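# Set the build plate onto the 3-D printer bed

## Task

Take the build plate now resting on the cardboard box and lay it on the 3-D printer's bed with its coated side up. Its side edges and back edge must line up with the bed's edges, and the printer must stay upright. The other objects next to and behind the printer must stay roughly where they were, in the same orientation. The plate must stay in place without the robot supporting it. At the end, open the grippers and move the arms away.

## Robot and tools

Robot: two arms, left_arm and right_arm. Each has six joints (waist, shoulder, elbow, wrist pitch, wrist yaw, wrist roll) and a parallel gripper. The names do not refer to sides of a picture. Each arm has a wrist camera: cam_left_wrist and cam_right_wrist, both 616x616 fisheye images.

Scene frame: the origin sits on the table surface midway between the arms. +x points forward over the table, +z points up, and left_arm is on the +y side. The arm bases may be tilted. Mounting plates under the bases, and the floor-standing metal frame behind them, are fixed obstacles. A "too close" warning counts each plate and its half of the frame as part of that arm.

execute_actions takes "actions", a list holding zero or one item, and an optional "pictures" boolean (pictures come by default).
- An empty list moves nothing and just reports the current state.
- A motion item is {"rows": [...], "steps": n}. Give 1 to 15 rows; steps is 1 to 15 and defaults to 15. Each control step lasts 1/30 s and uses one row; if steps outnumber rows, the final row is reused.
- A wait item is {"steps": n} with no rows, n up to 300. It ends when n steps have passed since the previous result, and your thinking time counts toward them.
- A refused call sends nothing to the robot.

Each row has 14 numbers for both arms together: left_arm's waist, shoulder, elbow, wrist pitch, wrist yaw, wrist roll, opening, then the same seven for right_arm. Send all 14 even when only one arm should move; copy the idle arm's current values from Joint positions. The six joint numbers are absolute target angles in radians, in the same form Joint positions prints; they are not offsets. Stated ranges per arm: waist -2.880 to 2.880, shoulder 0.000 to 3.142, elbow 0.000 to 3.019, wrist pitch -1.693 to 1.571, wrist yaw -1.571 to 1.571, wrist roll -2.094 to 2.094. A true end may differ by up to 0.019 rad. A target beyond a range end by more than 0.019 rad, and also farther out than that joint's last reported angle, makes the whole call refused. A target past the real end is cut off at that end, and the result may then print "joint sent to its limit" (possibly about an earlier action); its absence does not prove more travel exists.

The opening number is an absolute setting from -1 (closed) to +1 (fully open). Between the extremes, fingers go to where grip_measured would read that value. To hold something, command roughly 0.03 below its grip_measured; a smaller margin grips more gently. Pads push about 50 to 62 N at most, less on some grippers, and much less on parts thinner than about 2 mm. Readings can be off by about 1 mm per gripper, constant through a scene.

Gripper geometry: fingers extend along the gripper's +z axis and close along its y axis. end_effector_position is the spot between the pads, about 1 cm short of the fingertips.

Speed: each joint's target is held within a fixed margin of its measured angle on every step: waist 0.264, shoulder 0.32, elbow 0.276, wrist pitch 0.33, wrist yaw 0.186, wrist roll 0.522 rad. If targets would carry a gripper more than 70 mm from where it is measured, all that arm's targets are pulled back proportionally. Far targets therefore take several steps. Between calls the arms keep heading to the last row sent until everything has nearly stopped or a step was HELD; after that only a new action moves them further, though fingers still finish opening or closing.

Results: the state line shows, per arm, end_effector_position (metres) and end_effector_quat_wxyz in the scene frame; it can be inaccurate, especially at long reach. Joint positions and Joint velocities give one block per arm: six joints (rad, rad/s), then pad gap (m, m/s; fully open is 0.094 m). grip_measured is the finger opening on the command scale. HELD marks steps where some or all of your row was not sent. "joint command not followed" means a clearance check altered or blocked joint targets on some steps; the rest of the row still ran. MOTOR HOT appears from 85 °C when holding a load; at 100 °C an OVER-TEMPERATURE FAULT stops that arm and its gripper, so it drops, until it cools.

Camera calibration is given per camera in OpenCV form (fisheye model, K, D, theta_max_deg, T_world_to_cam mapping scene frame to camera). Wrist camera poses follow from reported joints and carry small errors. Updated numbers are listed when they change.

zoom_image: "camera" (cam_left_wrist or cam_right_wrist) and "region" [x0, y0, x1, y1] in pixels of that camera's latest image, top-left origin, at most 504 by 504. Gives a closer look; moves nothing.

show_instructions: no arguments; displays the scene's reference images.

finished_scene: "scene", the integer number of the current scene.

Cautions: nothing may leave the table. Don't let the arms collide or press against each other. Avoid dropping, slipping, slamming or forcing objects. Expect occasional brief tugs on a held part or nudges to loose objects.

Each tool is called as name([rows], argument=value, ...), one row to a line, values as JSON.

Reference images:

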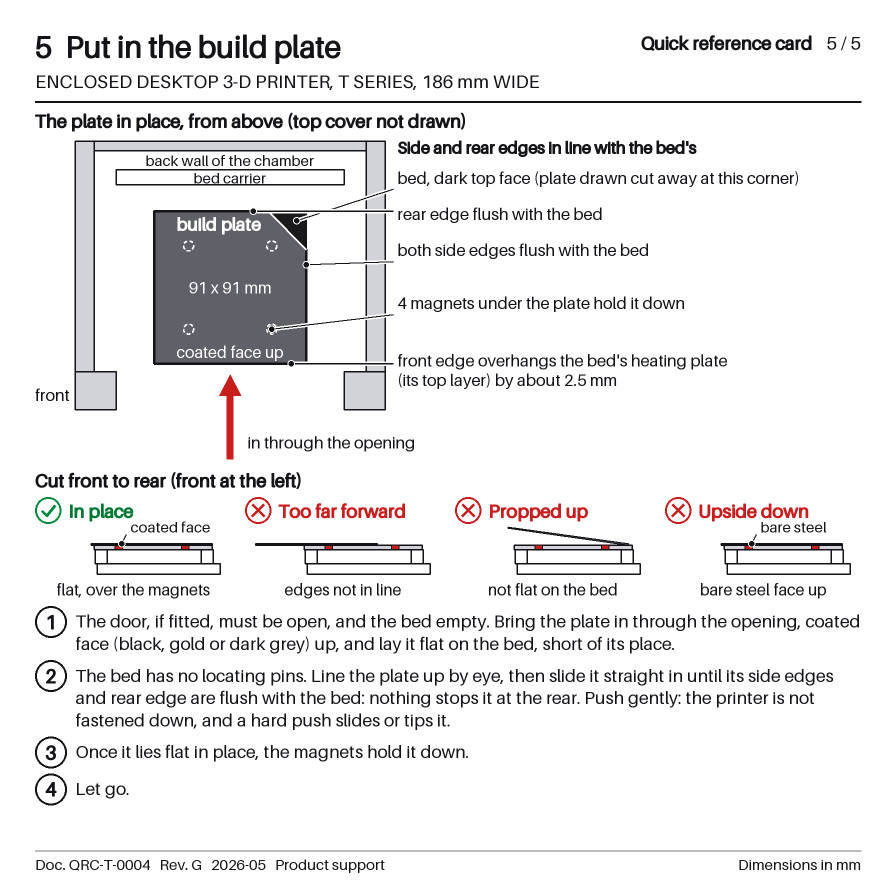

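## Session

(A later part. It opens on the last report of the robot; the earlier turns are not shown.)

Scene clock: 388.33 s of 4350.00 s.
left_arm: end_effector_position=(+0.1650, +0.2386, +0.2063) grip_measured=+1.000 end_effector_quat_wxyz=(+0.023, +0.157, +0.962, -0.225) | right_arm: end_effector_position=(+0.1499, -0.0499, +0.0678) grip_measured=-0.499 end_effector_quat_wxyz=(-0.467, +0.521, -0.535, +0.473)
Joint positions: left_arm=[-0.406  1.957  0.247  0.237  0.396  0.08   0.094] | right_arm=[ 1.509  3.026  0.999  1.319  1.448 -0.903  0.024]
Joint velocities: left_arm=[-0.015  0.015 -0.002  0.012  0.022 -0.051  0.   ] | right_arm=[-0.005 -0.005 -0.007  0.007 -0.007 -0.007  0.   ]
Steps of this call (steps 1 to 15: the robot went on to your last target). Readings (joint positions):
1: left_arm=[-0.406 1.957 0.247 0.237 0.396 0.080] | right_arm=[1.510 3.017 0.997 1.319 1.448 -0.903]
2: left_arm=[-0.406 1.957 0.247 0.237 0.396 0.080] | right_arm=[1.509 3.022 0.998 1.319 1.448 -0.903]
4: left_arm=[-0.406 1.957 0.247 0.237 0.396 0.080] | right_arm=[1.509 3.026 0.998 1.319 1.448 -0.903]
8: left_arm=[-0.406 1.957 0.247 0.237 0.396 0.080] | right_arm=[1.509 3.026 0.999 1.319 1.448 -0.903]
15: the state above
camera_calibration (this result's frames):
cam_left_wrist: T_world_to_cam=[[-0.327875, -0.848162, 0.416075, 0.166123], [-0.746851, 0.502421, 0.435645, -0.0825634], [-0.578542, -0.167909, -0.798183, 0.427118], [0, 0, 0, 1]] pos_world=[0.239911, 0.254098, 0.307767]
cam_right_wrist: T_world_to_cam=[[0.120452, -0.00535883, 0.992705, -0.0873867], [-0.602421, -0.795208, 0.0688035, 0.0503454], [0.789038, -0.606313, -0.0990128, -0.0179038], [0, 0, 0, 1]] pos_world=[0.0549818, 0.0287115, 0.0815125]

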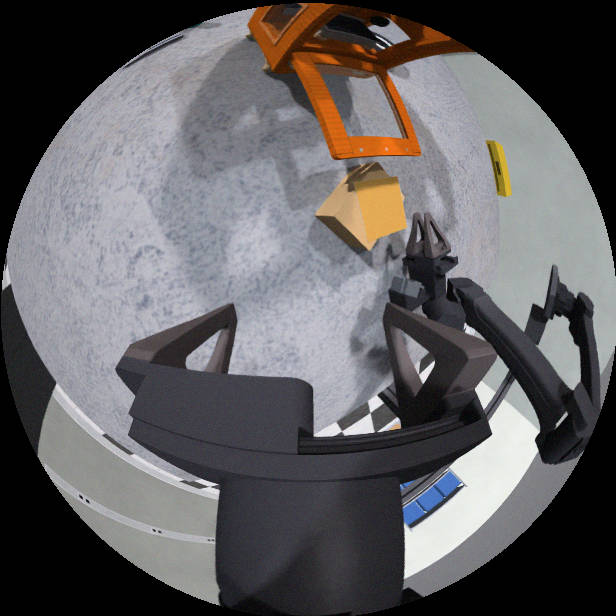

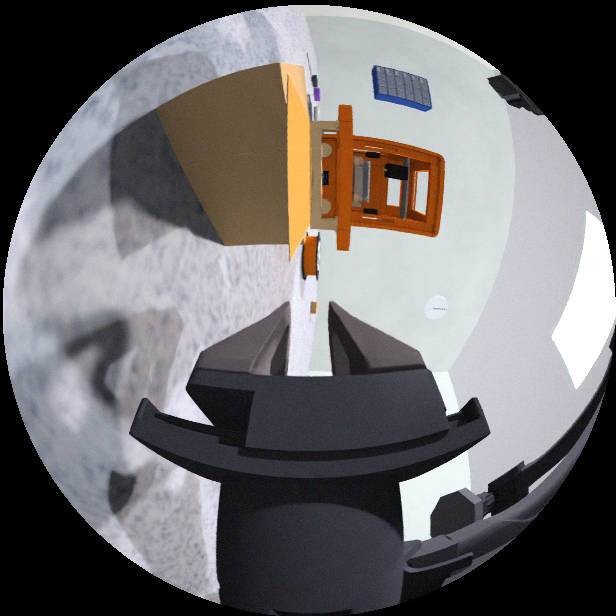

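execute_actions([
  {"rows": [[-0.407,1.958,0.25,0.23,0.4,0.08,1,1.512,3.026,1.008,1.312,1.45,-0.914,-0.5],[-0.407,1.958,0.25,0.23,0.4,0.08,1,1.514,3.024,1.014,1.304,1.45,-0.914,-0.5],[-0.407,1.958,0.25,0.23,0.4,0.08,1,1.516,3.022,1.022,1.294,1.45,-0.914,-0.5],[-0.407,1.958,0.25,0.23,0.4,0.08,1,1.518,3.019,1.031,1.283,1.45,-0.914,-0.5],[-0.407,1.958,0.25,0.23,0.4,0.08,1,1.52,3.016,1.041,1.271,1.45,-0.914,-0.5],[-0.407,1.958,0.25,0.23,0.4,0.08,1,1.522,3.013,1.051,1.259,1.45,-0.914,-0.5],[-0.407,1.958,0.25,0.23,0.4,0.08,1,1.524,3.01,1.061,1.247,1.45,-0.914,-0.5],[-0.407,1.958,0.25,0.23,0.4,0.08,1,1.526,3.007,1.071,1.235,1.45,-0.914,-0.5],[-0.407,1.958,0.25,0.23,0.4,0.08,1,1.528,3.004,1.081,1.223,1.45,-0.914,-0.5],[-0.407,1.958,0.25,0.23,0.4,0.08,1,1.53,3.001,1.091,1.211,1.45,-0.914,-0.5],[-0.407,1.958,0.25,0.23,0.4,0.08,1,1.531,2.998,1.101,1.199,1.45,-0.914,-0.5],[-0.407,1.958,0.25,0.23,0.4,0.08,1,1.532,2.995,1.11,1.188,1.45,-0.914,-0.5],[-0.407,1.958,0.25,0.23,0.4,0.08,1,1.533,2.993,1.117,1.179,1.45,-0.914,-0.5],[-0.407,1.958,0.25,0.23,0.4,0.08,1,1.534,2.991,1.122,1.173,1.45,-0.914,-0.5],[-0.407,1.958,0.25,0.23,0.4,0.08,1,1.534,2.99,1.125,1.17,1.45,-0.914,-0.5]], "steps": 15},
], pictures=false)

execute_actions([
  {"steps": 15},
])

Scene clock: 420.23 s of 4350.00 s.
left_arm: end_effector_position=(+0.1650, +0.2386, +0.2063) grip_measured=+1.000 end_effector_quat_wxyz=(+0.023, +0.157, +0.962, -0.225) | right_arm: end_effector_position=(+0.1491, -0.0064, +0.0517) grip_measured=-0.499 end_effector_quat_wxyz=(-0.467, +0.528, -0.528, +0.473)
Joint positions: left_arm=[-0.406  1.957  0.247  0.237  0.396  0.08   0.094] | right_arm=[ 1.523  3.025  1.114  1.189  1.448 -0.903  0.024]
Joint velocities: left_arm=[-0.005  0.005 -0.017  0.002  0.022  0.051  0.   ] | right_arm=[ 0.024 -0.024  0.159 -0.188  0.051 -0.022  0.   ]
Steps of this call (steps 1 to 15: the robot went on to your last target; steps 16 to 90: nothing new was sent; then 28.40 s passed at rest; steps 91 to 105: all 15 steps of this action). Readings (joint positions):
91: left_arm=[-0.406 1.957 0.247 0.237 0.396 0.080] | right_arm=[1.509 3.026 0.999 1.319 1.448 -0.903]
92: left_arm=[-0.406 1.957 0.247 0.237 0.396 0.080] | right_arm=[1.509 3.026 1.000 1.318 1.448 -0.903]
94: left_arm=[-0.406 1.957 0.247 0.237 0.396 0.080] | right_arm=[1.509 3.026 1.008 1.305 1.448 -0.903]
98: left_arm=[-0.406 1.957 0.247 0.237 0.396 0.080] | right_arm=[1.510 3.026 1.046 1.263 1.448 -0.903]
105: the state above

Scene clock: 420.73 s of 4350.00 s.
left_arm: end_effector_position=(+0.1650, +0.2386, +0.2063) grip_measured=+1.000 end_effector_quat_wxyz=(+0.023, +0.157, +0.962, -0.225) | right_arm: end_effector_position=(+0.1487, -0.0016, +0.0519) grip_measured=-0.499 end_effector_quat_wxyz=(-0.468, +0.529, -0.527, +0.473)
Joint positions: left_arm=[-0.406  1.957  0.247  0.237  0.396  0.08   0.094] | right_arm=[ 1.526  3.021  1.122  1.177  1.448 -0.903  0.024]
Joint velocities: left_arm=[-0.005 -0.005  0.007  0.007  0.007 -0.007  0.   ] | right_arm=[-0.024  0.005 -0.007  0.012 -0.022  0.007  0.   ]
Steps of this call (steps 1 to 15: the robot went on to your last target). Readings (joint positions):
1: left_arm=[-0.406 1.957 0.247 0.237 0.396 0.080] | right_arm=[1.525 3.024 1.118 1.184 1.448 -0.903]
2: left_arm=[-0.406 1.957 0.247 0.237 0.396 0.080] | right_arm=[1.525 3.023 1.121 1.181 1.448 -0.903]
4: left_arm=[-0.406 1.957 0.247 0.237 0.396 0.080] | right_arm=[1.526 3.021 1.122 1.178 1.448 -0.903]
8: left_arm=[-0.406 1.957 0.247 0.237 0.396 0.080] | right_arm=[1.526 3.021 1.122 1.177 1.448 -0.903]
15: the state above
camera_calibration (this result's frames):
cam_left_wrist: T_world_to_cam=[[-0.327875, -0.848162, 0.416075, 0.166123], [-0.746851, 0.502421, 0.435645, -0.0825634], [-0.578542, -0.167909, -0.798183, 0.427118], [0, 0, 0, 1]] pos_world=[0.239911, 0.254098, 0.307767]
cam_right_wrist: T_world_to_cam=[[0.121219, 0.0104865, 0.99257, -0.0713723], [-0.588195, -0.804719, 0.0803361, 0.0864255], [0.799583, -0.593563, -0.0913796, 0.00874192], [0, 0, 0, 1]] pos_world=[0.0524968, 0.0754856, 0.0646977]

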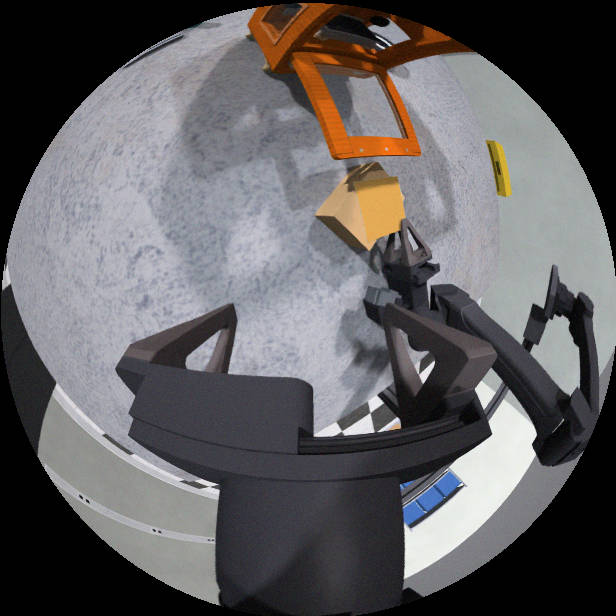

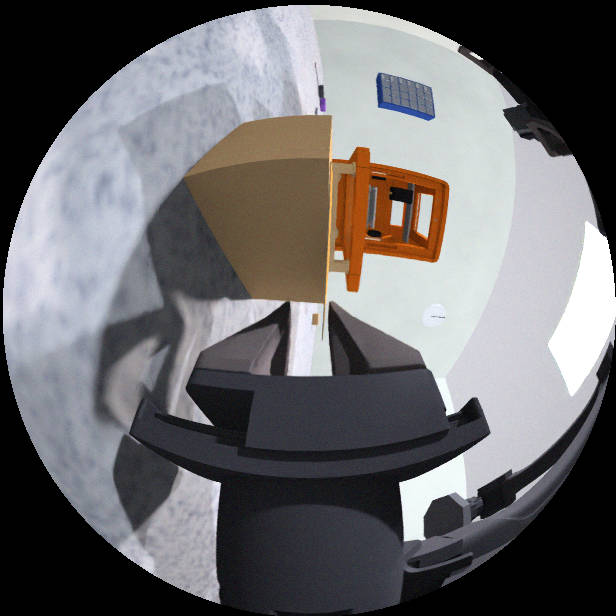

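execute_actions([
  {"rows": [[-0.407,1.958,0.25,0.23,0.4,0.08,1,1.526,2.987,1.125,1.17,1.45,-0.914,-0.5],[-0.407,1.958,0.25,0.23,0.4,0.08,1,1.526,2.984,1.125,1.17,1.45,-0.914,-0.5],[-0.407,1.958,0.25,0.23,0.4,0.08,1,1.526,2.981,1.125,1.17,1.45,-0.914,-0.5],[-0.407,1.958,0.25,0.23,0.4,0.08,1,1.526,2.978,1.125,1.17,1.45,-0.914,-0.5],[-0.407,1.958,0.25,0.23,0.4,0.08,1,1.526,2.975,1.125,1.17,1.45,-0.914,-0.5],[-0.407,1.958,0.25,0.23,0.4,0.08,1,1.526,2.972,1.125,1.17,1.45,-0.914,-0.5],[-0.407,1.958,0.25,0.23,0.4,0.08,1,1.526,2.969,1.125,1.17,1.45,-0.914,-0.5],[-0.407,1.958,0.25,0.23,0.4,0.08,1,1.526,2.966,1.125,1.17,1.45,-0.914,-0.5]], "steps": 15},
])

Scene clock: 432.20 s of 4350.00 s.
left_arm: end_effector_position=(+0.1650, +0.2386, +0.2063) grip_measured=+1.000 end_effector_quat_wxyz=(+0.023, +0.157, +0.962, -0.225) | right_arm: end_effector_position=(+0.1502, +0.0091, +0.0609) grip_measured=-0.499 end_effector_quat_wxyz=(-0.475, +0.522, -0.533, +0.467)
Joint positions: left_arm=[-0.406  1.957  0.247  0.237  0.396  0.08   0.094] | right_arm=[ 1.526  2.996  1.122  1.177  1.448 -0.903  0.024]
Joint velocities: left_arm=[-0.005 -0.005 -0.012 -0.002  0.051 -0.066  0.   ] | right_arm=[ 0.005 -0.015 -0.007  0.017  0.022  0.007  0.002]
Steps of this call (steps 1 to 15: the robot went on to your last target; steps 16 to 90: nothing new was sent; then 7.97 s passed at rest; steps 91 to 105: all 15 steps of this action). Readings (joint positions):
91: left_arm=[-0.406 1.957 0.247 0.237 0.396 0.080] | right_arm=[1.526 3.021 1.122 1.177 1.448 -0.903]
92: left_arm=[-0.406 1.957 0.247 0.237 0.396 0.080] | right_arm=[1.526 3.021 1.122 1.177 1.448 -0.903]
94: left_arm=[-0.406 1.957 0.247 0.237 0.396 0.080] | right_arm=[1.526 3.020 1.122 1.177 1.448 -0.903]
98: left_arm=[-0.406 1.957 0.247 0.237 0.396 0.080] | right_arm=[1.526 3.012 1.122 1.177 1.448 -0.903]
105: the state above
camera_calibration (this result's frames):
cam_left_wrist: T_world_to_cam=[[-0.327875, -0.848162, 0.416075, 0.166123], [-0.746851, 0.502421, 0.435645, -0.0825634], [-0.578542, -0.167909, -0.798183, 0.427118], [0, 0, 0, 1]] pos_world=[0.239911, 0.254098, 0.307767]
cam_right_wrist: T_world_to_cam=[[0.118736, -0.014483, 0.99282, -0.0799364], [-0.589154, -0.805885, 0.0587035, 0.0966242], [0.799249, -0.591895, -0.10422, 0.0155935], [0, 0, 0, 1]] pos_world=[0.0539548, 0.08594, 0.0753155]

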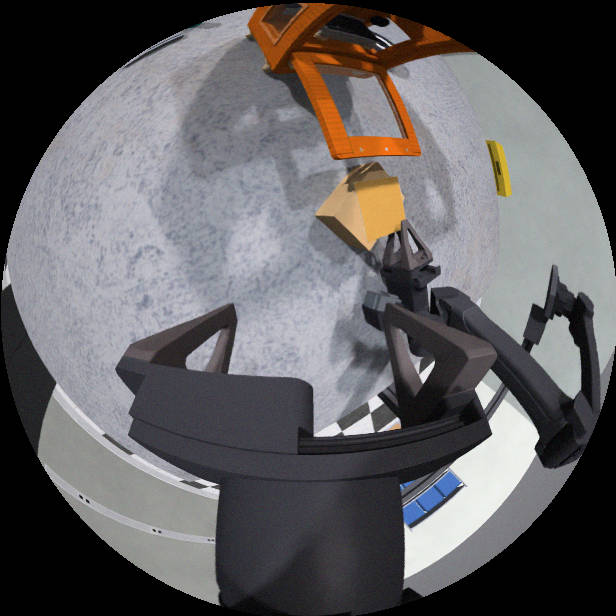

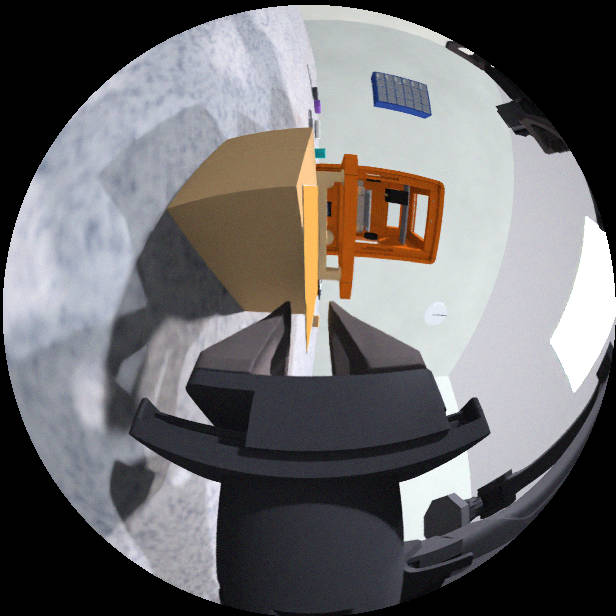

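zoom_image(camera="cam_left_wrist", region=[330, 160, 460, 290])

Region (330, 160, 460, 290) of cam_left_wrist's 616x616 image, scaled by 3.877, with more detail than that image has.

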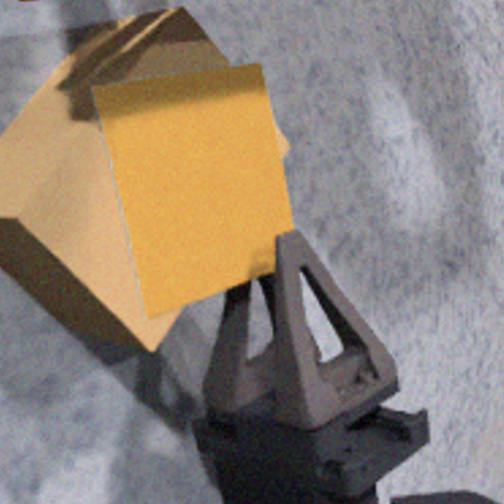

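execute_actions([
  {"rows": [[-0.407,1.958,0.25,0.23,0.4,0.08,1,1.518,2.966,1.125,1.17,1.45,-0.914,-0.5],[-0.407,1.958,0.25,0.23,0.4,0.08,1,1.514,2.966,1.125,1.17,1.45,-0.914,-0.55],[-0.407,1.958,0.25,0.23,0.4,0.08,1,1.51,2.966,1.125,1.17,1.45,-0.914,-0.6],[-0.407,1.958,0.25,0.23,0.4,0.08,1,1.507,2.966,1.125,1.17,1.45,-0.914,-0.65],[-0.407,1.958,0.25,0.23,0.4,0.08,1,1.504,2.966,1.125,1.17,1.45,-0.914,-0.7],[-0.407,1.958,0.25,0.23,0.4,0.08,1,1.504,2.966,1.125,1.17,1.45,-0.914,-0.74],[-0.407,1.958,0.25,0.23,0.4,0.08,1,1.504,2.966,1.125,1.17,1.45,-0.914,-0.78],[-0.407,1.958,0.25,0.23,0.4,0.08,1,1.504,2.966,1.125,1.17,1.45,-0.914,-0.82],[-0.407,1.958,0.25,0.23,0.4,0.08,1,1.504,2.966,1.125,1.17,1.45,-0.914,-0.85],[-0.407,1.958,0.25,0.23,0.4,0.08,1,1.504,2.966,1.125,1.17,1.45,-0.914,-0.88],[-0.407,1.958,0.25,0.23,0.4,0.08,1,1.504,2.966,1.125,1.17,1.45,-0.914,-0.91],[-0.407,1.958,0.25,0.23,0.4,0.08,1,1.504,2.966,1.125,1.17,1.45,-0.914,-0.94],[-0.407,1.958,0.25,0.23,0.4,0.08,1,1.504,2.966,1.125,1.17,1.45,-0.914,-0.96],[-0.407,1.958,0.25,0.23,0.4,0.08,1,1.504,2.966,1.125,1.17,1.45,-0.914,-0.98],[-0.407,1.958,0.25,0.23,0.4,0.08,1,1.504,2.966,1.125,1.17,1.45,-0.914,-1]], "steps": 15},
])

Scene clock: 457.53 s of 4350.00 s.
left_arm: end_effector_position=(+0.1650, +0.2386, +0.2063) grip_measured=+1.000 end_effector_quat_wxyz=(+0.023, +0.157, +0.962, -0.225) | right_arm: end_effector_position=(+0.1554, +0.0060, +0.0624) grip_measured=-0.974 end_effector_quat_wxyz=(-0.471, +0.515, -0.537, +0.473)
Joint positions: left_arm=[-0.406  1.957  0.247  0.237  0.396  0.08   0.094] | right_arm=[ 1.511  2.993  1.122  1.177  1.457 -0.903  0.001]
Joint velocities: left_arm=[ 0.015 -0.015  0.007 -0.012  0.007  0.022  0.   ] | right_arm=[-0.015 -0.083  0.002  0.007  0.11  -0.051 -0.007]
Steps of this call (steps 1 to 15: the robot went on to your last target; steps 16 to 90: nothing new was sent; then 21.83 s passed at rest; steps 91 to 105: all 15 steps of this action). Readings (joint positions):
91: left_arm=[-0.406 1.957 0.247 0.237 0.396 0.080] | right_arm=[1.526 2.996 1.122 1.177 1.448 -0.903]
92: left_arm=[-0.406 1.957 0.247 0.237 0.396 0.080] | right_arm=[1.525 2.996 1.122 1.177 1.448 -0.903]
94: left_arm=[-0.406 1.957 0.247 0.237 0.396 0.080] | right_arm=[1.524 2.996 1.122 1.177 1.448 -0.903]
98: left_arm=[-0.406 1.957 0.247 0.237 0.396 0.080] | right_arm=[1.515 2.996 1.122 1.177 1.448 -0.903]
105: the state above
camera_calibration (this result's frames):
cam_left_wrist: T_world_to_cam=[[-0.327875, -0.848162, 0.416075, 0.166123], [-0.746851, 0.502421, 0.435645, -0.0825634], [-0.578542, -0.167909, -0.798183, 0.427118], [0, 0, 0, 1]] pos_world=[0.239911, 0.254098, 0.307767]
cam_right_wrist: T_world_to_cam=[[0.113476, -0.0179028, 0.993379, -0.081352], [-0.60661, -0.793094, 0.0550012, 0.0999766], [0.786859, -0.608836, -0.100857, 0.0115476], [0, 0, 0, 1]] pos_world=[0.060792, 0.084865, 0.0764792]

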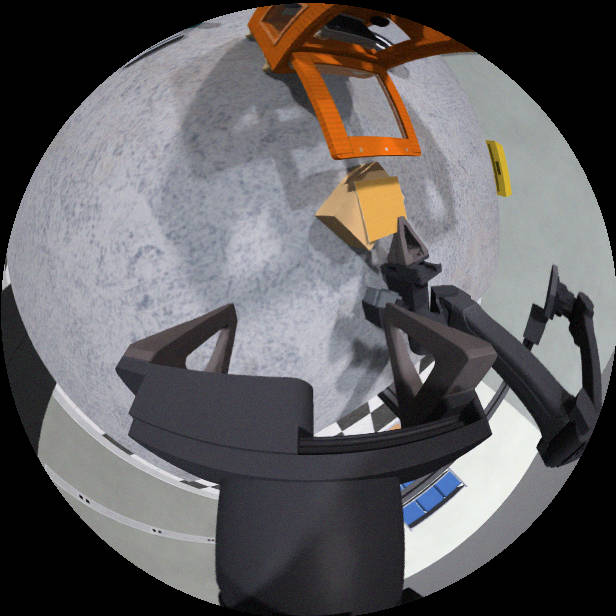

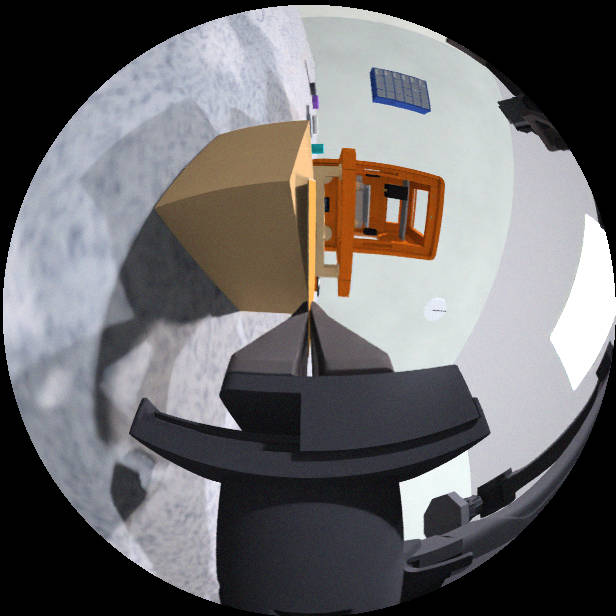

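execute_actions([
  {"rows": [[-0.407,1.958,0.25,0.23,0.4,0.08,1,1.515,2.955,1.117,1.17,1.45,-0.914,-1],[-0.407,1.958,0.25,0.23,0.4,0.08,1,1.52,2.946,1.11,1.169,1.45,-0.914,-1],[-0.407,1.958,0.25,0.23,0.4,0.08,1,1.523,2.935,1.1,1.168,1.45,-0.914,-1],[-0.407,1.958,0.25,0.23,0.4,0.08,1,1.526,2.922,1.087,1.167,1.45,-0.914,-1],[-0.407,1.958,0.25,0.23,0.4,0.08,1,1.529,2.906,1.071,1.166,1.45,-0.914,-1],[-0.407,1.958,0.25,0.23,0.4,0.08,1,1.532,2.89,1.055,1.165,1.45,-0.914,-1],[-0.407,1.958,0.25,0.23,0.4,0.08,1,1.535,2.874,1.039,1.164,1.45,-0.914,-1],[-0.407,1.958,0.25,0.23,0.4,0.08,1,1.538,2.857,1.023,1.163,1.45,-0.914,-1],[-0.407,1.958,0.25,0.23,0.4,0.08,1,1.541,2.841,1.007,1.162,1.45,-0.914,-1],[-0.407,1.958,0.25,0.23,0.4,0.08,1,1.544,2.824,0.991,1.161,1.45,-0.914,-1],[-0.407,1.958,0.25,0.23,0.4,0.08,1,1.546,2.808,0.975,1.16,1.45,-0.914,-1],[-0.407,1.958,0.25,0.23,0.4,0.08,1,1.548,2.791,0.959,1.159,1.45,-0.914,-1],[-0.407,1.958,0.25,0.23,0.4,0.08,1,1.55,2.775,0.943,1.158,1.45,-0.914,-1],[-0.407,1.958,0.25,0.23,0.4,0.08,1,1.55,2.758,0.927,1.157,1.45,-0.914,-1],[-0.407,1.958,0.25,0.23,0.4,0.08,1,1.55,2.742,0.911,1.156,1.45,-0.914,-1]], "steps": 15},
], pictures=false)

execute_actions([
  {"rows": [[-0.407,1.958,0.25,0.23,0.4,0.08,1,1.55,2.726,0.895,1.155,1.45,-0.914,-1],[-0.407,1.958,0.25,0.23,0.4,0.08,1,1.55,2.712,0.881,1.155,1.45,-0.914,-1],[-0.407,1.958,0.25,0.23,0.4,0.08,1,1.55,2.701,0.87,1.155,1.45,-0.914,-1],[-0.407,1.958,0.25,0.23,0.4,0.08,1,1.55,2.693,0.863,1.155,1.45,-0.914,-1],[-0.407,1.958,0.25,0.23,0.4,0.08,1,1.55,2.687,0.858,1.155,1.45,-0.914,-1]], "steps": 13},
])

Scene clock: 500.93 s of 4350.00 s.
left_arm: end_effector_position=(+0.1650, +0.2386, +0.2063) grip_measured=+1.000 end_effector_quat_wxyz=(+0.023, +0.157, +0.962, -0.225) | right_arm: end_effector_position=(+0.1475, +0.0115, +0.1332) grip_measured=-0.979 end_effector_quat_wxyz=(-0.480, +0.524, -0.530, +0.463)
Joint positions: left_arm=[-0.406  1.957  0.247  0.237  0.396  0.08   0.094] | right_arm=[ 1.541  2.804  0.949  1.163  1.45  -0.903  0.001]
Joint velocities: left_arm=[-0.005 -0.005 -0.012 -0.007 -0.051  0.007  0.   ] | right_arm=[ 0.044 -0.562 -0.427 -0.017  0.051  0.051 -0.001]
Steps of this call (steps 1 to 15: the robot went on to your last target; steps 16 to 90: nothing new was sent; then 39.90 s passed at rest; steps 91 to 105: all 15 steps of this action). Readings (joint positions):
91: left_arm=[-0.406 1.957 0.247 0.237 0.396 0.080] | right_arm=[1.511 2.986 1.122 1.177 1.460 -0.903]
92: left_arm=[-0.406 1.957 0.247 0.237 0.396 0.080] | right_arm=[1.511 2.986 1.122 1.177 1.460 -0.903]
94: left_arm=[-0.406 1.957 0.247 0.237 0.396 0.080] | right_arm=[1.511 2.979 1.114 1.175 1.457 -0.903]
98: left_arm=[-0.406 1.957 0.247 0.237 0.396 0.080] | right_arm=[1.519 2.935 1.063 1.168 1.450 -0.903]
105: the state above

Scene clock: 501.37 s of 4350.00 s.
left_arm: end_effector_position=(+0.1650, +0.2386, +0.2063) grip_measured=+1.000 end_effector_quat_wxyz=(+0.023, +0.157, +0.962, -0.225) | right_arm: end_effector_position=(+0.1479, +0.0092, +0.1692) grip_measured=-0.979 end_effector_quat_wxyz=(-0.484, +0.521, -0.532, +0.459)
Joint positions: left_arm=[-0.406  1.957  0.247  0.237  0.396  0.08   0.094] | right_arm=[ 1.543  2.707  0.868  1.161  1.45  -0.903  0.001]
Joint velocities: left_arm=[ 0.015  0.005  0.002  0.002 -0.095  0.022  0.   ] | right_arm=[-0.005  0.005  0.012 -0.007  0.007 -0.037 -0.   ]
Steps of this call (steps 1 to 13: all 13 steps of this action). Readings (joint positions):
1: left_arm=[-0.406 1.957 0.247 0.237 0.396 0.080] | right_arm=[1.543 2.786 0.935 1.163 1.450 -0.903]
2: left_arm=[-0.406 1.957 0.247 0.237 0.396 0.080] | right_arm=[1.543 2.768 0.920 1.162 1.450 -0.903]
4: left_arm=[-0.406 1.957 0.247 0.237 0.396 0.080] | right_arm=[1.543 2.736 0.894 1.162 1.450 -0.903]
8: left_arm=[-0.406 1.957 0.247 0.237 0.396 0.080] | right_arm=[1.543 2.707 0.869 1.162 1.450 -0.903]
13: the state above
camera_calibration (this result's frames):
cam_left_wrist: T_world_to_cam=[[-0.327875, -0.848162, 0.416075, 0.166123], [-0.746851, 0.502421, 0.435645, -0.0825634], [-0.578542, -0.167909, -0.798183, 0.427118], [0, 0, 0, 1]] pos_world=[0.239911, 0.254098, 0.307767]
cam_right_wrist: T_world_to_cam=[[0.115245, -0.0312252, 0.992846, -0.186508], [-0.577147, -0.815593, 0.041342, 0.0903097], [0.808468, -0.577782, -0.112015, 0.0285403], [0, 0, 0, 1]] pos_world=[0.0505421, 0.0843223, 0.184637]

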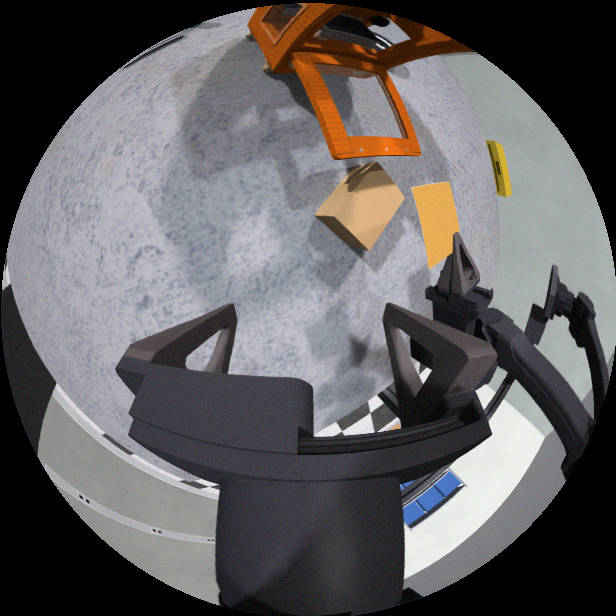

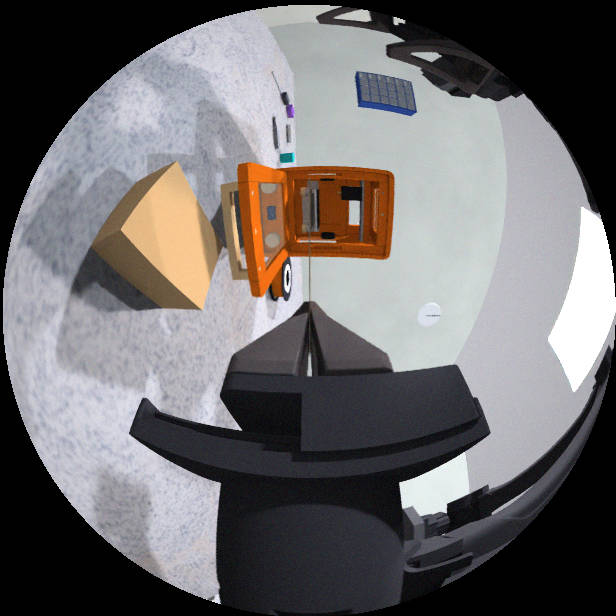

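execute_actions([
  {"rows": [[-0.4,1.95,0.26,0.235,0.39,0.08,1,1.535,2.69,0.872,1.172,1.448,-0.916,-1],[-0.39,1.94,0.285,0.232,0.375,0.08,1,1.53,2.69,0.874,1.176,1.445,-0.921,-1],[-0.375,1.928,0.32,0.228,0.35,0.08,1,1.523,2.69,0.876,1.18,1.44,-0.929,-1],[-0.36,1.914,0.365,0.223,0.32,0.08,1,1.514,2.69,0.879,1.186,1.433,-0.939,-1],[-0.345,1.9,0.415,0.217,0.29,0.08,1,1.503,2.69,0.883,1.194,1.425,-0.951,-1],[-0.33,1.885,0.465,0.211,0.26,0.08,1,1.49,2.69,0.888,1.203,1.415,-0.966,-1],[-0.315,1.87,0.515,0.205,0.23,0.08,1,1.474,2.69,0.893,1.214,1.403,-0.983,-1],[-0.3,1.855,0.565,0.199,0.2,0.08,1,1.456,2.69,0.899,1.226,1.39,-1.003,-1],[-0.3,1.84,0.615,0.193,0.17,0.08,1,1.439,2.69,0.905,1.238,1.377,-1.023,-1],[-0.3,1.825,0.665,0.187,0.14,0.08,1,1.421,2.69,0.911,1.25,1.363,-1.043,-1],[-0.3,1.81,0.715,0.181,0.11,0.08,1,1.403,2.69,0.917,1.262,1.35,-1.063,-1],[-0.3,1.795,0.76,0.176,0.08,0.08,1,1.385,2.69,0.924,1.274,1.337,-1.083,-1],[-0.3,1.782,0.8,0.172,0.05,0.08,1,1.368,2.69,0.93,1.287,1.323,-1.102,-1],[-0.3,1.772,0.835,0.168,0.03,0.08,1,1.35,2.69,0.936,1.299,1.31,-1.122,-1],[-0.3,1.765,0.86,0.165,0.01,0.08,1,1.332,2.69,0.942,1.311,1.297,-1.142,-1]], "steps": 15},
], pictures=false)

execute_actions([
  {"rows": [[-0.31,1.76,0.875,0.164,0,0.08,1,1.315,2.69,0.948,1.323,1.283,-1.162,-1],[-0.325,1.76,0.875,0.164,0,0.08,1,1.297,2.69,0.954,1.335,1.27,-1.182,-1],[-0.35,1.76,0.875,0.164,0,0.08,1,1.279,2.69,0.96,1.347,1.257,-1.202,-1],[-0.38,1.76,0.875,0.164,0,0.08,1,1.261,2.69,0.967,1.36,1.243,-1.222,-1],[-0.415,1.76,0.875,0.164,0,0.08,1,1.244,2.69,0.973,1.372,1.23,-1.241,-1],[-0.45,1.76,0.875,0.164,0,0.08,1,1.226,2.69,0.979,1.384,1.217,-1.261,-1],[-0.485,1.76,0.875,0.164,0,0.08,1,1.208,2.69,0.985,1.396,1.204,-1.281,-1],[-0.52,1.76,0.875,0.164,0,0.08,1,1.19,2.69,0.991,1.408,1.19,-1.301,-1],[-0.555,1.76,0.875,0.164,0,0.08,1,1.173,2.69,0.997,1.42,1.177,-1.321,-1],[-0.59,1.76,0.875,0.164,0,0.08,1,1.155,2.69,1.003,1.432,1.164,-1.341,-1],[-0.625,1.76,0.875,0.164,0,0.08,1,1.139,2.69,1.009,1.443,1.152,-1.358,-1],[-0.66,1.76,0.875,0.164,0,0.08,1,1.124,2.69,1.014,1.454,1.14,-1.375,-1],[-0.69,1.76,0.875,0.164,0,0.08,1,1.111,2.69,1.019,1.463,1.13,-1.39,-1],[-0.715,1.76,0.875,0.164,0,0.08,1,1.101,2.69,1.023,1.47,1.122,-1.402,-1],[-0.73,1.76,0.875,0.164,0,0.08,1,1.095,2.69,1.025,1.475,1.117,-1.41,-1]], "steps": 15},
], pictures=false)

execute_actions([
  {"steps": 20},
])

Scene clock: 555.70 s of 4350.00 s.
left_arm: end_effector_position=(+0.4381, +0.2624, +0.2599) grip_measured=+1.000 end_effector_quat_wxyz=(+0.262, +0.120, +0.954, -0.081) | right_arm: end_effector_position=(+0.2138, +0.0209, +0.1635) grip_measured=-0.979 end_effector_quat_wxyz=(-0.467, +0.516, -0.561, +0.448)
Joint positions: left_arm=[-0.335  1.856  0.641  0.201  0.096  0.08   0.094] | right_arm=[ 1.371  2.707  0.927  1.269  1.309 -1.056  0.001]
Joint velocities: left_arm=[ 0.015 -0.327  0.96  -0.066 -0.505 -0.081  0.   ] | right_arm=[-0.581 -0.015  0.159  0.335 -0.33  -0.564  0.   ]
Steps of this call (steps 1 to 15: the robot went on to your last target; steps 16 to 90: nothing new was sent; then 50.83 s passed at rest; steps 91 to 105: all 15 steps of this action). Readings (joint positions):
91: left_arm=[-0.406 1.957 0.247 0.237 0.395 0.080] | right_arm=[1.543 2.707 0.868 1.161 1.450 -0.904]
92: left_arm=[-0.406 1.956 0.251 0.236 0.388 0.080] | right_arm=[1.543 2.707 0.868 1.161 1.449 -0.905]
94: left_arm=[-0.399 1.951 0.275 0.228 0.347 0.080] | right_arm=[1.540 2.707 0.868 1.162 1.439 -0.911]
98: left_arm=[-0.364 1.924 0.392 0.215 0.261 0.080] | right_arm=[1.506 2.707 0.880 1.187 1.402 -0.944]
105: the state above

Scene clock: 556.20 s of 4350.00 s.
left_arm: end_effector_position=(+0.5149, +0.0843, +0.3995) grip_measured=+1.000 end_effector_quat_wxyz=(+0.409, +0.240, +0.874, -0.109) | right_arm: end_effector_position=(+0.3233, +0.0085, +0.1745) grip_measured=-0.979 end_effector_quat_wxyz=(-0.455, +0.502, -0.566, +0.469)
Joint positions: left_arm=[-0.659  1.743  0.87   0.178 -0.     0.08   0.094] | right_arm=[ 1.113  2.707  1.012  1.441  1.125 -1.336  0.001]
Joint velocities: left_arm=[-1.236  0.034  0.007 -0.076  0.022 -0.066  0.   ] | right_arm=[-0.396  0.005  0.125  0.212 -0.139 -0.403  0.   ]
Steps of this call (steps 1 to 15: all 15 steps of this action). Readings (joint positions):
1: left_arm=[-0.334 1.845 0.674 0.198 0.074 0.080] | right_arm=[1.351 2.707 0.933 1.281 1.296 -1.074]
2: left_arm=[-0.334 1.834 0.706 0.195 0.054 0.080] | right_arm=[1.332 2.707 0.939 1.293 1.283 -1.093]
4: left_arm=[-0.335 1.811 0.767 0.188 0.024 0.080] | right_arm=[1.296 2.707 0.950 1.317 1.256 -1.131]
8: left_arm=[-0.390 1.765 0.854 0.183 -0.000 0.080] | right_arm=[1.229 2.707 0.973 1.365 1.203 -1.209]
15: the state above

Scene clock: 556.87 s of 4350.00 s.
left_arm: end_effector_position=(+0.4909, +0.0454, +0.3981) grip_measured=+1.000 end_effector_quat_wxyz=(+0.401, +0.275, +0.865, -0.125) | right_arm: end_effector_position=(+0.3342, +0.0021, +0.1761) grip_measured=-0.979 end_effector_quat_wxyz=(-0.442, +0.508, -0.558, +0.485)
Joint positions: left_arm=[-0.736  1.748  0.87   0.172  0.003  0.08   0.094] | right_arm=[ 1.087  2.707  1.018  1.454  1.119 -1.399  0.001]
Joint velocities: left_arm=[-0.015 -0.005 -0.002 -0.007  0.037  0.066  0.   ] | right_arm=[-0.005 -0.005  0.012  0.007  0.037 -0.037 -0.001]
Steps of this call (steps 1 to 20: the robot went on to your last target). Readings (joint positions):
1: left_arm=[-0.698 1.744 0.870 0.176 -0.000 0.080] | right_arm=[1.102 2.707 1.015 1.447 1.122 -1.349]
2: left_arm=[-0.731 1.745 0.870 0.175 0.001 0.080] | right_arm=[1.093 2.707 1.017 1.451 1.121 -1.359]
4: left_arm=[-0.768 1.747 0.870 0.173 0.003 0.080] | right_arm=[1.086 2.707 1.018 1.454 1.121 -1.373]
8: left_arm=[-0.760 1.748 0.870 0.172 0.003 0.080] | right_arm=[1.087 2.707 1.018 1.454 1.119 -1.389]
20: the state above
camera_calibration (this result's frames):
cam_left_wrist: T_world_to_cam=[[-0.579807, -0.814464, -0.0217297, 0.325746], [-0.789644, 0.568309, -0.231274, 0.457839], [0.200713, -0.116936, -0.972646, 0.42098], [0, 0, 0, 1]] pos_world=[0.465904, 0.0543421, 0.522429]
cam_right_wrist: T_world_to_cam=[[0.144926, -0.0104053, 0.989388, -0.224476], [-0.656651, -0.749007, 0.0883091, 0.20986], [0.740139, -0.66248, -0.115383, -0.101761], [0, 0, 0, 1]] pos_world=[0.245654, 0.0874361, 0.19182]

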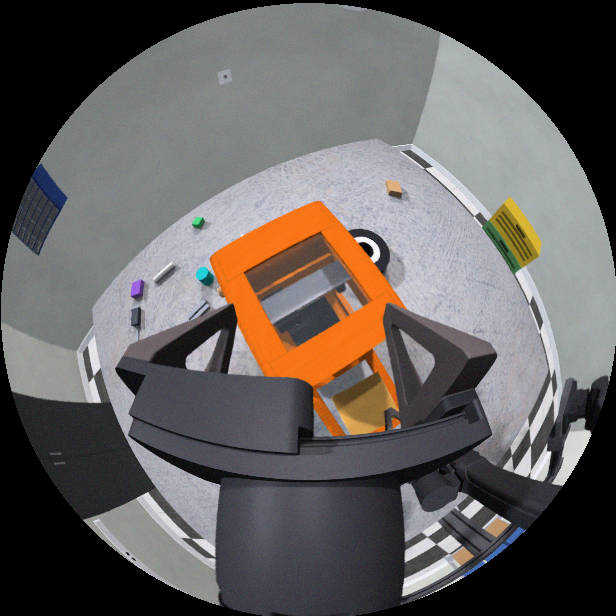

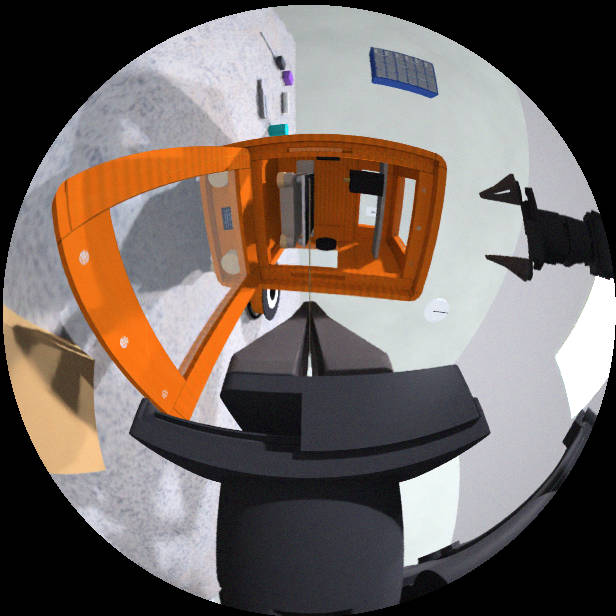

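zoom_image(camera="cam_right_wrist", region=[250, 140, 380, 300])

zoom_image(camera="cam_left_wrist", region=[230, 230, 430, 440])

Region (250, 140, 380, 300) of cam_right_wrist's 616x616 image, scaled by 3.150, with more detail than that image has; it fills the left 410 columns of this view, and the rest is white.

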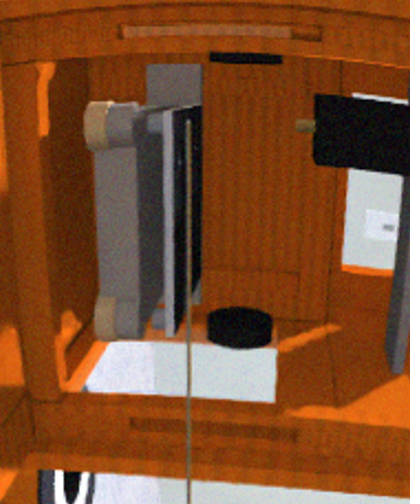

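Region (230, 230, 430, 440) of cam_left_wrist's 616x616 image, scaled by 2.400, with more detail than that image has; it fills the left 480 columns of this view, and the rest is white.

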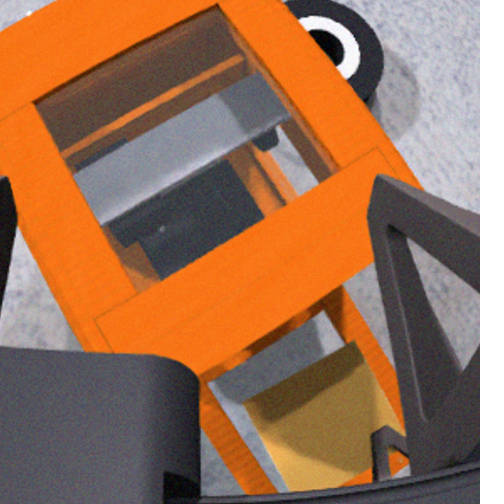

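execute_actions([
  {"rows": [[-0.742,1.74,0.862,0.172,0,0.08,1,1.075,2.706,1.026,1.476,1.113,-1.414,-1],[-0.746,1.736,0.857,0.172,0,0.08,1,1.068,2.71,1.031,1.477,1.104,-1.419,-1],[-0.75,1.732,0.85,0.172,0,0.08,1,1.058,2.713,1.038,1.478,1.092,-1.426,-1],[-0.754,1.728,0.843,0.172,0,0.08,1,1.047,2.716,1.046,1.479,1.078,-1.433,-1],[-0.758,1.724,0.836,0.172,0,0.08,1,1.035,2.719,1.055,1.48,1.063,-1.441,-1],[-0.762,1.72,0.829,0.172,0,0.08,1,1.023,2.722,1.064,1.481,1.048,-1.449,-1],[-0.766,1.716,0.822,0.172,0,0.08,1,1.011,2.725,1.073,1.482,1.033,-1.457,-1],[-0.77,1.712,0.815,0.172,0,0.08,1,0.999,2.728,1.082,1.483,1.018,-1.465,-1],[-0.774,1.708,0.808,0.172,0,0.08,1,0.987,2.731,1.091,1.484,1.003,-1.473,-1],[-0.778,1.704,0.801,0.172,0,0.08,1,0.975,2.734,1.1,1.485,0.988,-1.481,-1],[-0.782,1.7,0.794,0.172,0,0.08,1,0.964,2.736,1.109,1.486,0.973,-1.488,-1],[-0.786,1.696,0.787,0.172,0,0.08,1,0.954,2.738,1.117,1.487,0.96,-1.495,-1],[-0.79,1.692,0.78,0.172,0,0.08,1,0.946,2.74,1.123,1.488,0.948,-1.5,-1],[-0.793,1.688,0.775,0.172,0,0.08,1,0.94,2.741,1.128,1.489,0.94,-1.504,-1],[-0.795,1.685,0.77,0.172,0,0.08,1,0.936,2.742,1.131,1.49,0.934,-1.506,-1]], "steps": 15},
], pictures=false)

execute_actions([
  {"steps": 20},
])

Scene clock: 625.83 s of 4350.00 s.
left_arm: end_effector_position=(+0.4455, +0.0451, +0.3861) grip_measured=+1.000 end_effector_quat_wxyz=(+0.379, +0.297, +0.867, -0.129) | right_arm: end_effector_position=(+0.4051, +0.0016, +0.1773) grip_measured=-0.979 end_effector_quat_wxyz=(-0.463, +0.507, -0.549, +0.476)
Joint positions: left_arm=[-0.779  1.702  0.779  0.172  0.003  0.08   0.094] | right_arm=[ 0.946  2.718  1.113  1.467  0.943 -1.473  0.001]
Joint velocities: left_arm=[-0.132 -0.132 -0.168  0.022  0.007 -0.051  0.   ] | right_arm=[-0.288  0.024  0.154  0.027 -0.154 -0.154  0.   ]
Steps of this call (steps 1 to 15: the robot went on to your last target; steps 16 to 90: nothing new was sent; then 65.47 s passed at rest; steps 91 to 105: all 15 steps of this action). Readings (joint positions):
91: left_arm=[-0.736 1.748 0.870 0.172 0.003 0.080] | right_arm=[1.087 2.707 1.018 1.455 1.118 -1.400]
92: left_arm=[-0.736 1.747 0.868 0.172 0.003 0.080] | right_arm=[1.086 2.707 1.018 1.455 1.112 -1.401]
94: left_arm=[-0.736 1.744 0.859 0.172 0.003 0.080] | right_arm=[1.080 2.707 1.020 1.456 1.091 -1.407]
98: left_arm=[-0.744 1.730 0.828 0.172 0.003 0.080] | right_arm=[1.042 2.708 1.047 1.460 1.032 -1.428]
105: the state above

Scene clock: 626.50 s of 4350.00 s.
left_arm: end_effector_position=(+0.4393, +0.0436, +0.3864) grip_measured=+1.000 end_effector_quat_wxyz=(+0.378, +0.301, +0.866, -0.130) | right_arm: end_effector_position=(+0.4111, -0.0046, +0.1745) grip_measured=-0.979 end_effector_quat_wxyz=(-0.456, +0.510, -0.547, +0.483)
Joint positions: left_arm=[-0.787  1.693  0.768  0.172  0.003  0.08   0.094] | right_arm=[ 0.93   2.725  1.119  1.469  0.937 -1.495  0.001]
Joint velocities: left_arm=[-0.005 -0.005  0.002  0.002 -0.081  0.037  0.   ] | right_arm=[ 0.005 -0.005 -0.002 -0.007 -0.022  0.022 -0.001]
Steps of this call (steps 1 to 20: the robot went on to your last target). Readings (joint positions):
1: left_arm=[-0.782 1.698 0.774 0.172 0.003 0.080] | right_arm=[0.938 2.719 1.117 1.467 0.940 -1.477]
2: left_arm=[-0.785 1.695 0.770 0.172 0.003 0.080] | right_arm=[0.933 2.720 1.119 1.468 0.939 -1.481]
4: left_arm=[-0.787 1.693 0.768 0.172 0.003 0.080] | right_arm=[0.929 2.721 1.119 1.469 0.939 -1.486]
8: left_arm=[-0.787 1.693 0.768 0.172 0.003 0.080] | right_arm=[0.930 2.724 1.119 1.469 0.937 -1.491]
20: the state above
camera_calibration (this result's frames):
cam_left_wrist: T_world_to_cam=[[-0.624015, -0.781179, -0.0190872, 0.311018], [-0.765205, 0.61584, -0.187623, 0.385772], [0.158322, -0.102474, -0.982056, 0.441352], [0, 0, 0, 1]] pos_world=[0.419399, 0.0506139, 0.511748]
cam_right_wrist: T_world_to_cam=[[0.123317, -0.0104962, 0.992312, -0.225721], [-0.636239, -0.768223, 0.0709409, 0.25006], [0.761573, -0.640096, -0.101413, -0.17446], [0, 0, 0, 1]] pos_world=[0.319797, 0.0780613, 0.188554]

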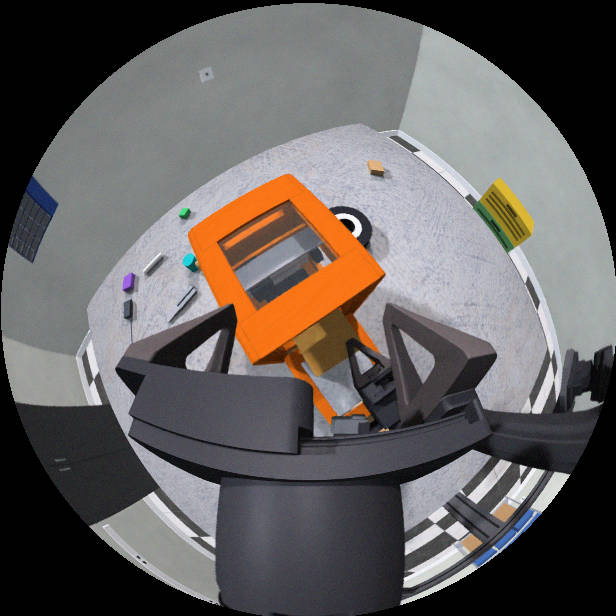

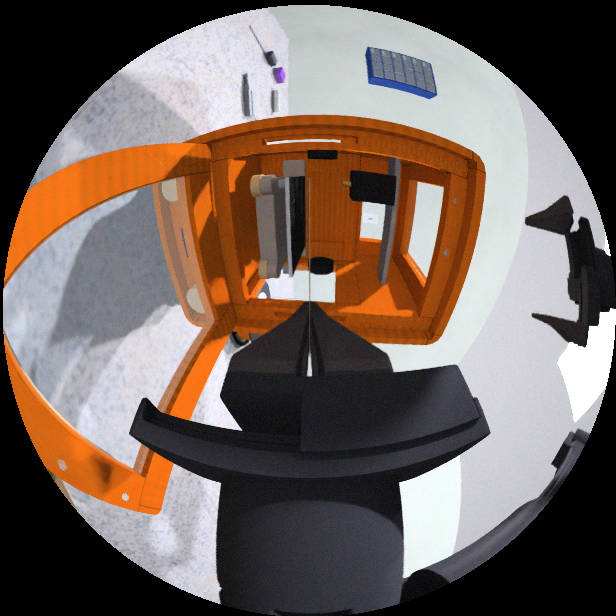

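zoom_image(camera="cam_right_wrist", region=[240, 150, 380, 310])

zoom_image(camera="cam_left_wrist", region=[210, 200, 400, 400])

Region (240, 150, 380, 310) of cam_right_wrist's 616x616 image, scaled by 3.150, with more detail than that image has; it fills the left 441 columns of this view, and the rest is white.

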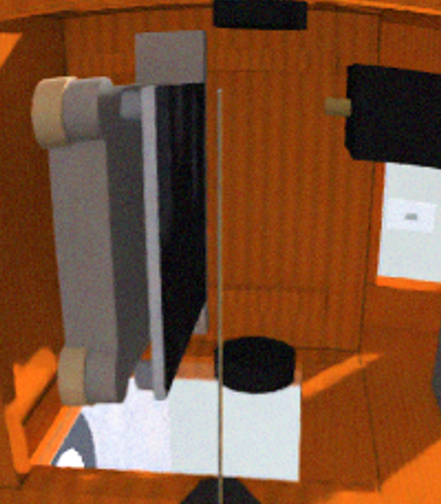

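Region (210, 200, 400, 400) of cam_left_wrist's 616x616 image, scaled by 2.520, with more detail than that image has; it fills the left 479 columns of this view, and the rest is white.

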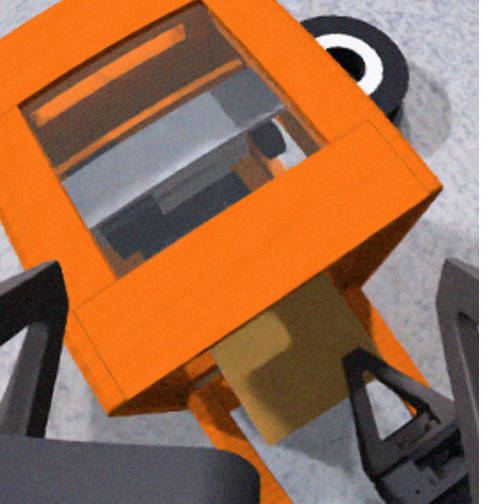

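execute_actions([
  {"rows": [[-0.795,1.685,0.77,0.172,0,0.08,1,0.921,2.743,1.134,1.462,0.931,-1.507,-1],[-0.795,1.685,0.77,0.172,0,0.08,1,0.917,2.744,1.139,1.458,0.926,-1.508,-1],[-0.795,1.685,0.77,0.172,0,0.08,1,0.911,2.745,1.146,1.452,0.92,-1.51,-1],[-0.795,1.685,0.77,0.172,0,0.08,1,0.904,2.746,1.155,1.445,0.912,-1.512,-1],[-0.795,1.685,0.77,0.172,0,0.08,1,0.897,2.747,1.164,1.438,0.904,-1.514,-1],[-0.795,1.685,0.77,0.172,0,0.08,1,0.889,2.748,1.174,1.43,0.895,-1.516,-1],[-0.795,1.685,0.77,0.172,0,0.08,1,0.881,2.749,1.184,1.422,0.886,-1.518,-1],[-0.795,1.685,0.77,0.172,0,0.08,1,0.873,2.75,1.194,1.414,0.877,-1.52,-1],[-0.795,1.685,0.77,0.172,0,0.08,1,0.865,2.751,1.204,1.406,0.868,-1.522,-1],[-0.795,1.685,0.77,0.172,0,0.08,1,0.857,2.752,1.214,1.398,0.859,-1.524,-1],[-0.795,1.685,0.77,0.172,0,0.08,1,0.85,2.753,1.223,1.391,0.851,-1.525,-1],[-0.795,1.685,0.77,0.172,0,0.08,1,0.844,2.754,1.231,1.385,0.844,-1.526,-1],[-0.795,1.685,0.77,0.172,0,0.08,1,0.839,2.755,1.238,1.379,0.838,-1.527,-1],[-0.795,1.685,0.77,0.172,0,0.08,1,0.835,2.755,1.243,1.375,0.834,-1.528,-1],[-0.795,1.685,0.77,0.172,0,0.08,1,0.833,2.755,1.247,1.372,0.831,-1.529,-1]], "steps": 15},
], pictures=false)

execute_actions([
  {"steps": 20},
])

Scene clock: 679.87 s of 4350.00 s.
left_arm: end_effector_position=(+0.4393, +0.0436, +0.3864) grip_measured=+1.000 end_effector_quat_wxyz=(+0.378, +0.301, +0.866, -0.130) | right_arm: end_effector_position=(+0.4648, -0.0038, +0.1675) grip_measured=-0.979 end_effector_quat_wxyz=(-0.456, +0.517, -0.544, +0.479)
Joint positions: left_arm=[-0.787  1.693  0.768  0.172  0.003  0.08   0.094] | right_arm=[ 0.843  2.737  1.22   1.384  0.837 -1.513  0.001]
Joint velocities: left_arm=[ 0.005  0.005  0.012  0.007  0.037 -0.007  0.   ] | right_arm=[-0.21  -0.005  0.183 -0.129 -0.095 -0.066 -0.001]
Steps of this call (steps 1 to 15: the robot went on to your last target; steps 16 to 90: nothing new was sent; then 49.87 s passed at rest; steps 91 to 105: all 15 steps of this action). Readings (joint positions):
91: left_arm=[-0.787 1.693 0.768 0.172 0.003 0.080] | right_arm=[0.930 2.725 1.119 1.468 0.936 -1.495]
92: left_arm=[-0.787 1.693 0.768 0.172 0.003 0.080] | right_arm=[0.929 2.725 1.119 1.467 0.932 -1.495]
94: left_arm=[-0.787 1.693 0.768 0.172 0.003 0.080] | right_arm=[0.927 2.726 1.123 1.460 0.921 -1.497]
98: left_arm=[-0.787 1.693 0.768 0.172 0.003 0.080] | right_arm=[0.906 2.733 1.153 1.433 0.887 -1.503]
105: the state above

Scene clock: 680.53 s of 4350.00 s.
left_arm: end_effector_position=(+0.4393, +0.0436, +0.3864) grip_measured=+1.000 end_effector_quat_wxyz=(+0.378, +0.301, +0.866, -0.130) | right_arm: end_effector_position=(+0.4719, -0.0072, +0.1674) grip_measured=-0.979 end_effector_quat_wxyz=(-0.453, +0.515, -0.545, +0.482)
Joint positions: left_arm=[-0.787  1.693  0.768  0.172  0.003  0.08   0.094] | right_arm=[ 0.83   2.738  1.231  1.376  0.834 -1.518  0.001]
Joint velocities: left_arm=[ 0.005 -0.005 -0.002  0.022 -0.022  0.007  0.   ] | right_arm=[-0.005 -0.005  0.012  0.002 -0.081 -0.051 -0.   ]
Steps of this call (steps 1 to 20: the robot went on to your last target). Readings (joint positions):
1: left_arm=[-0.787 1.693 0.768 0.172 0.003 0.080] | right_arm=[0.837 2.737 1.226 1.381 0.836 -1.514]
2: left_arm=[-0.787 1.693 0.768 0.172 0.003 0.080] | right_arm=[0.833 2.737 1.229 1.379 0.835 -1.515]
4: left_arm=[-0.787 1.693 0.768 0.172 0.003 0.080] | right_arm=[0.830 2.737 1.231 1.377 0.835 -1.516]
8: left_arm=[-0.787 1.693 0.768 0.172 0.003 0.080] | right_arm=[0.830 2.738 1.231 1.376 0.834 -1.517]
20: the state above
camera_calibration (this result's frames):
cam_left_wrist: T_world_to_cam=[[-0.624015, -0.781179, -0.0190872, 0.311018], [-0.765205, 0.61584, -0.187623, 0.385772], [0.158322, -0.102474, -0.982056, 0.441352], [0, 0, 0, 1]] pos_world=[0.419399, 0.0506139, 0.511748]
cam_right_wrist: T_world_to_cam=[[0.130629, -0.000387615, 0.991431, -0.229396], [-0.631121, -0.771247, 0.0828538, 0.282829], [0.764606, -0.636536, -0.100992, -0.224625], [0, 0, 0, 1]] pos_world=[0.380215, 0.07506, 0.181312]

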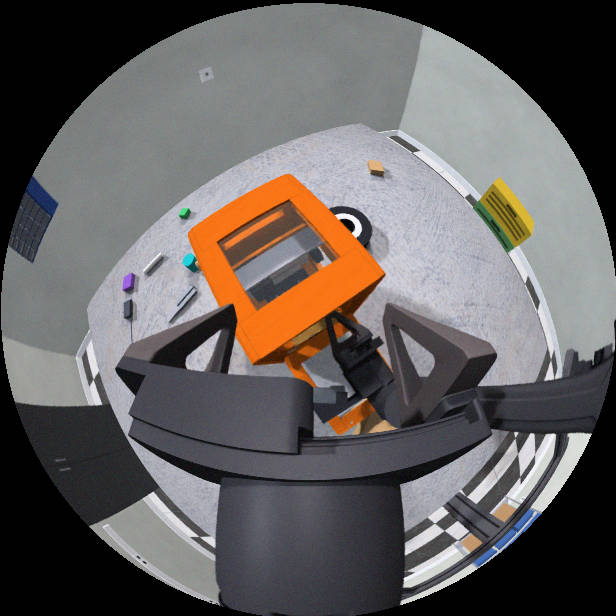

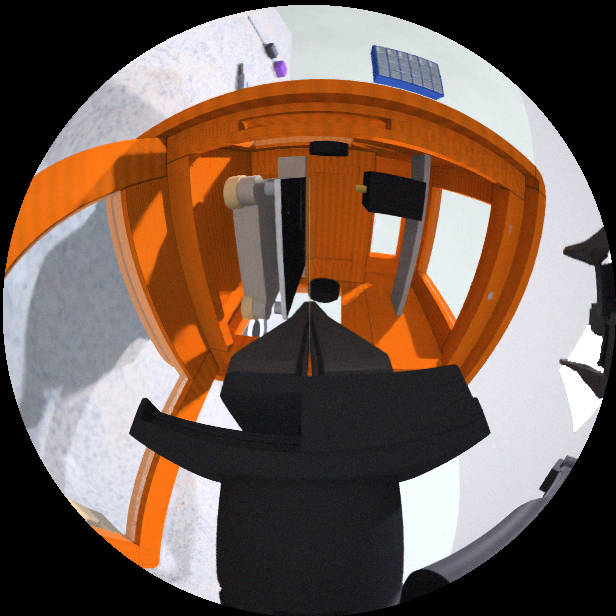

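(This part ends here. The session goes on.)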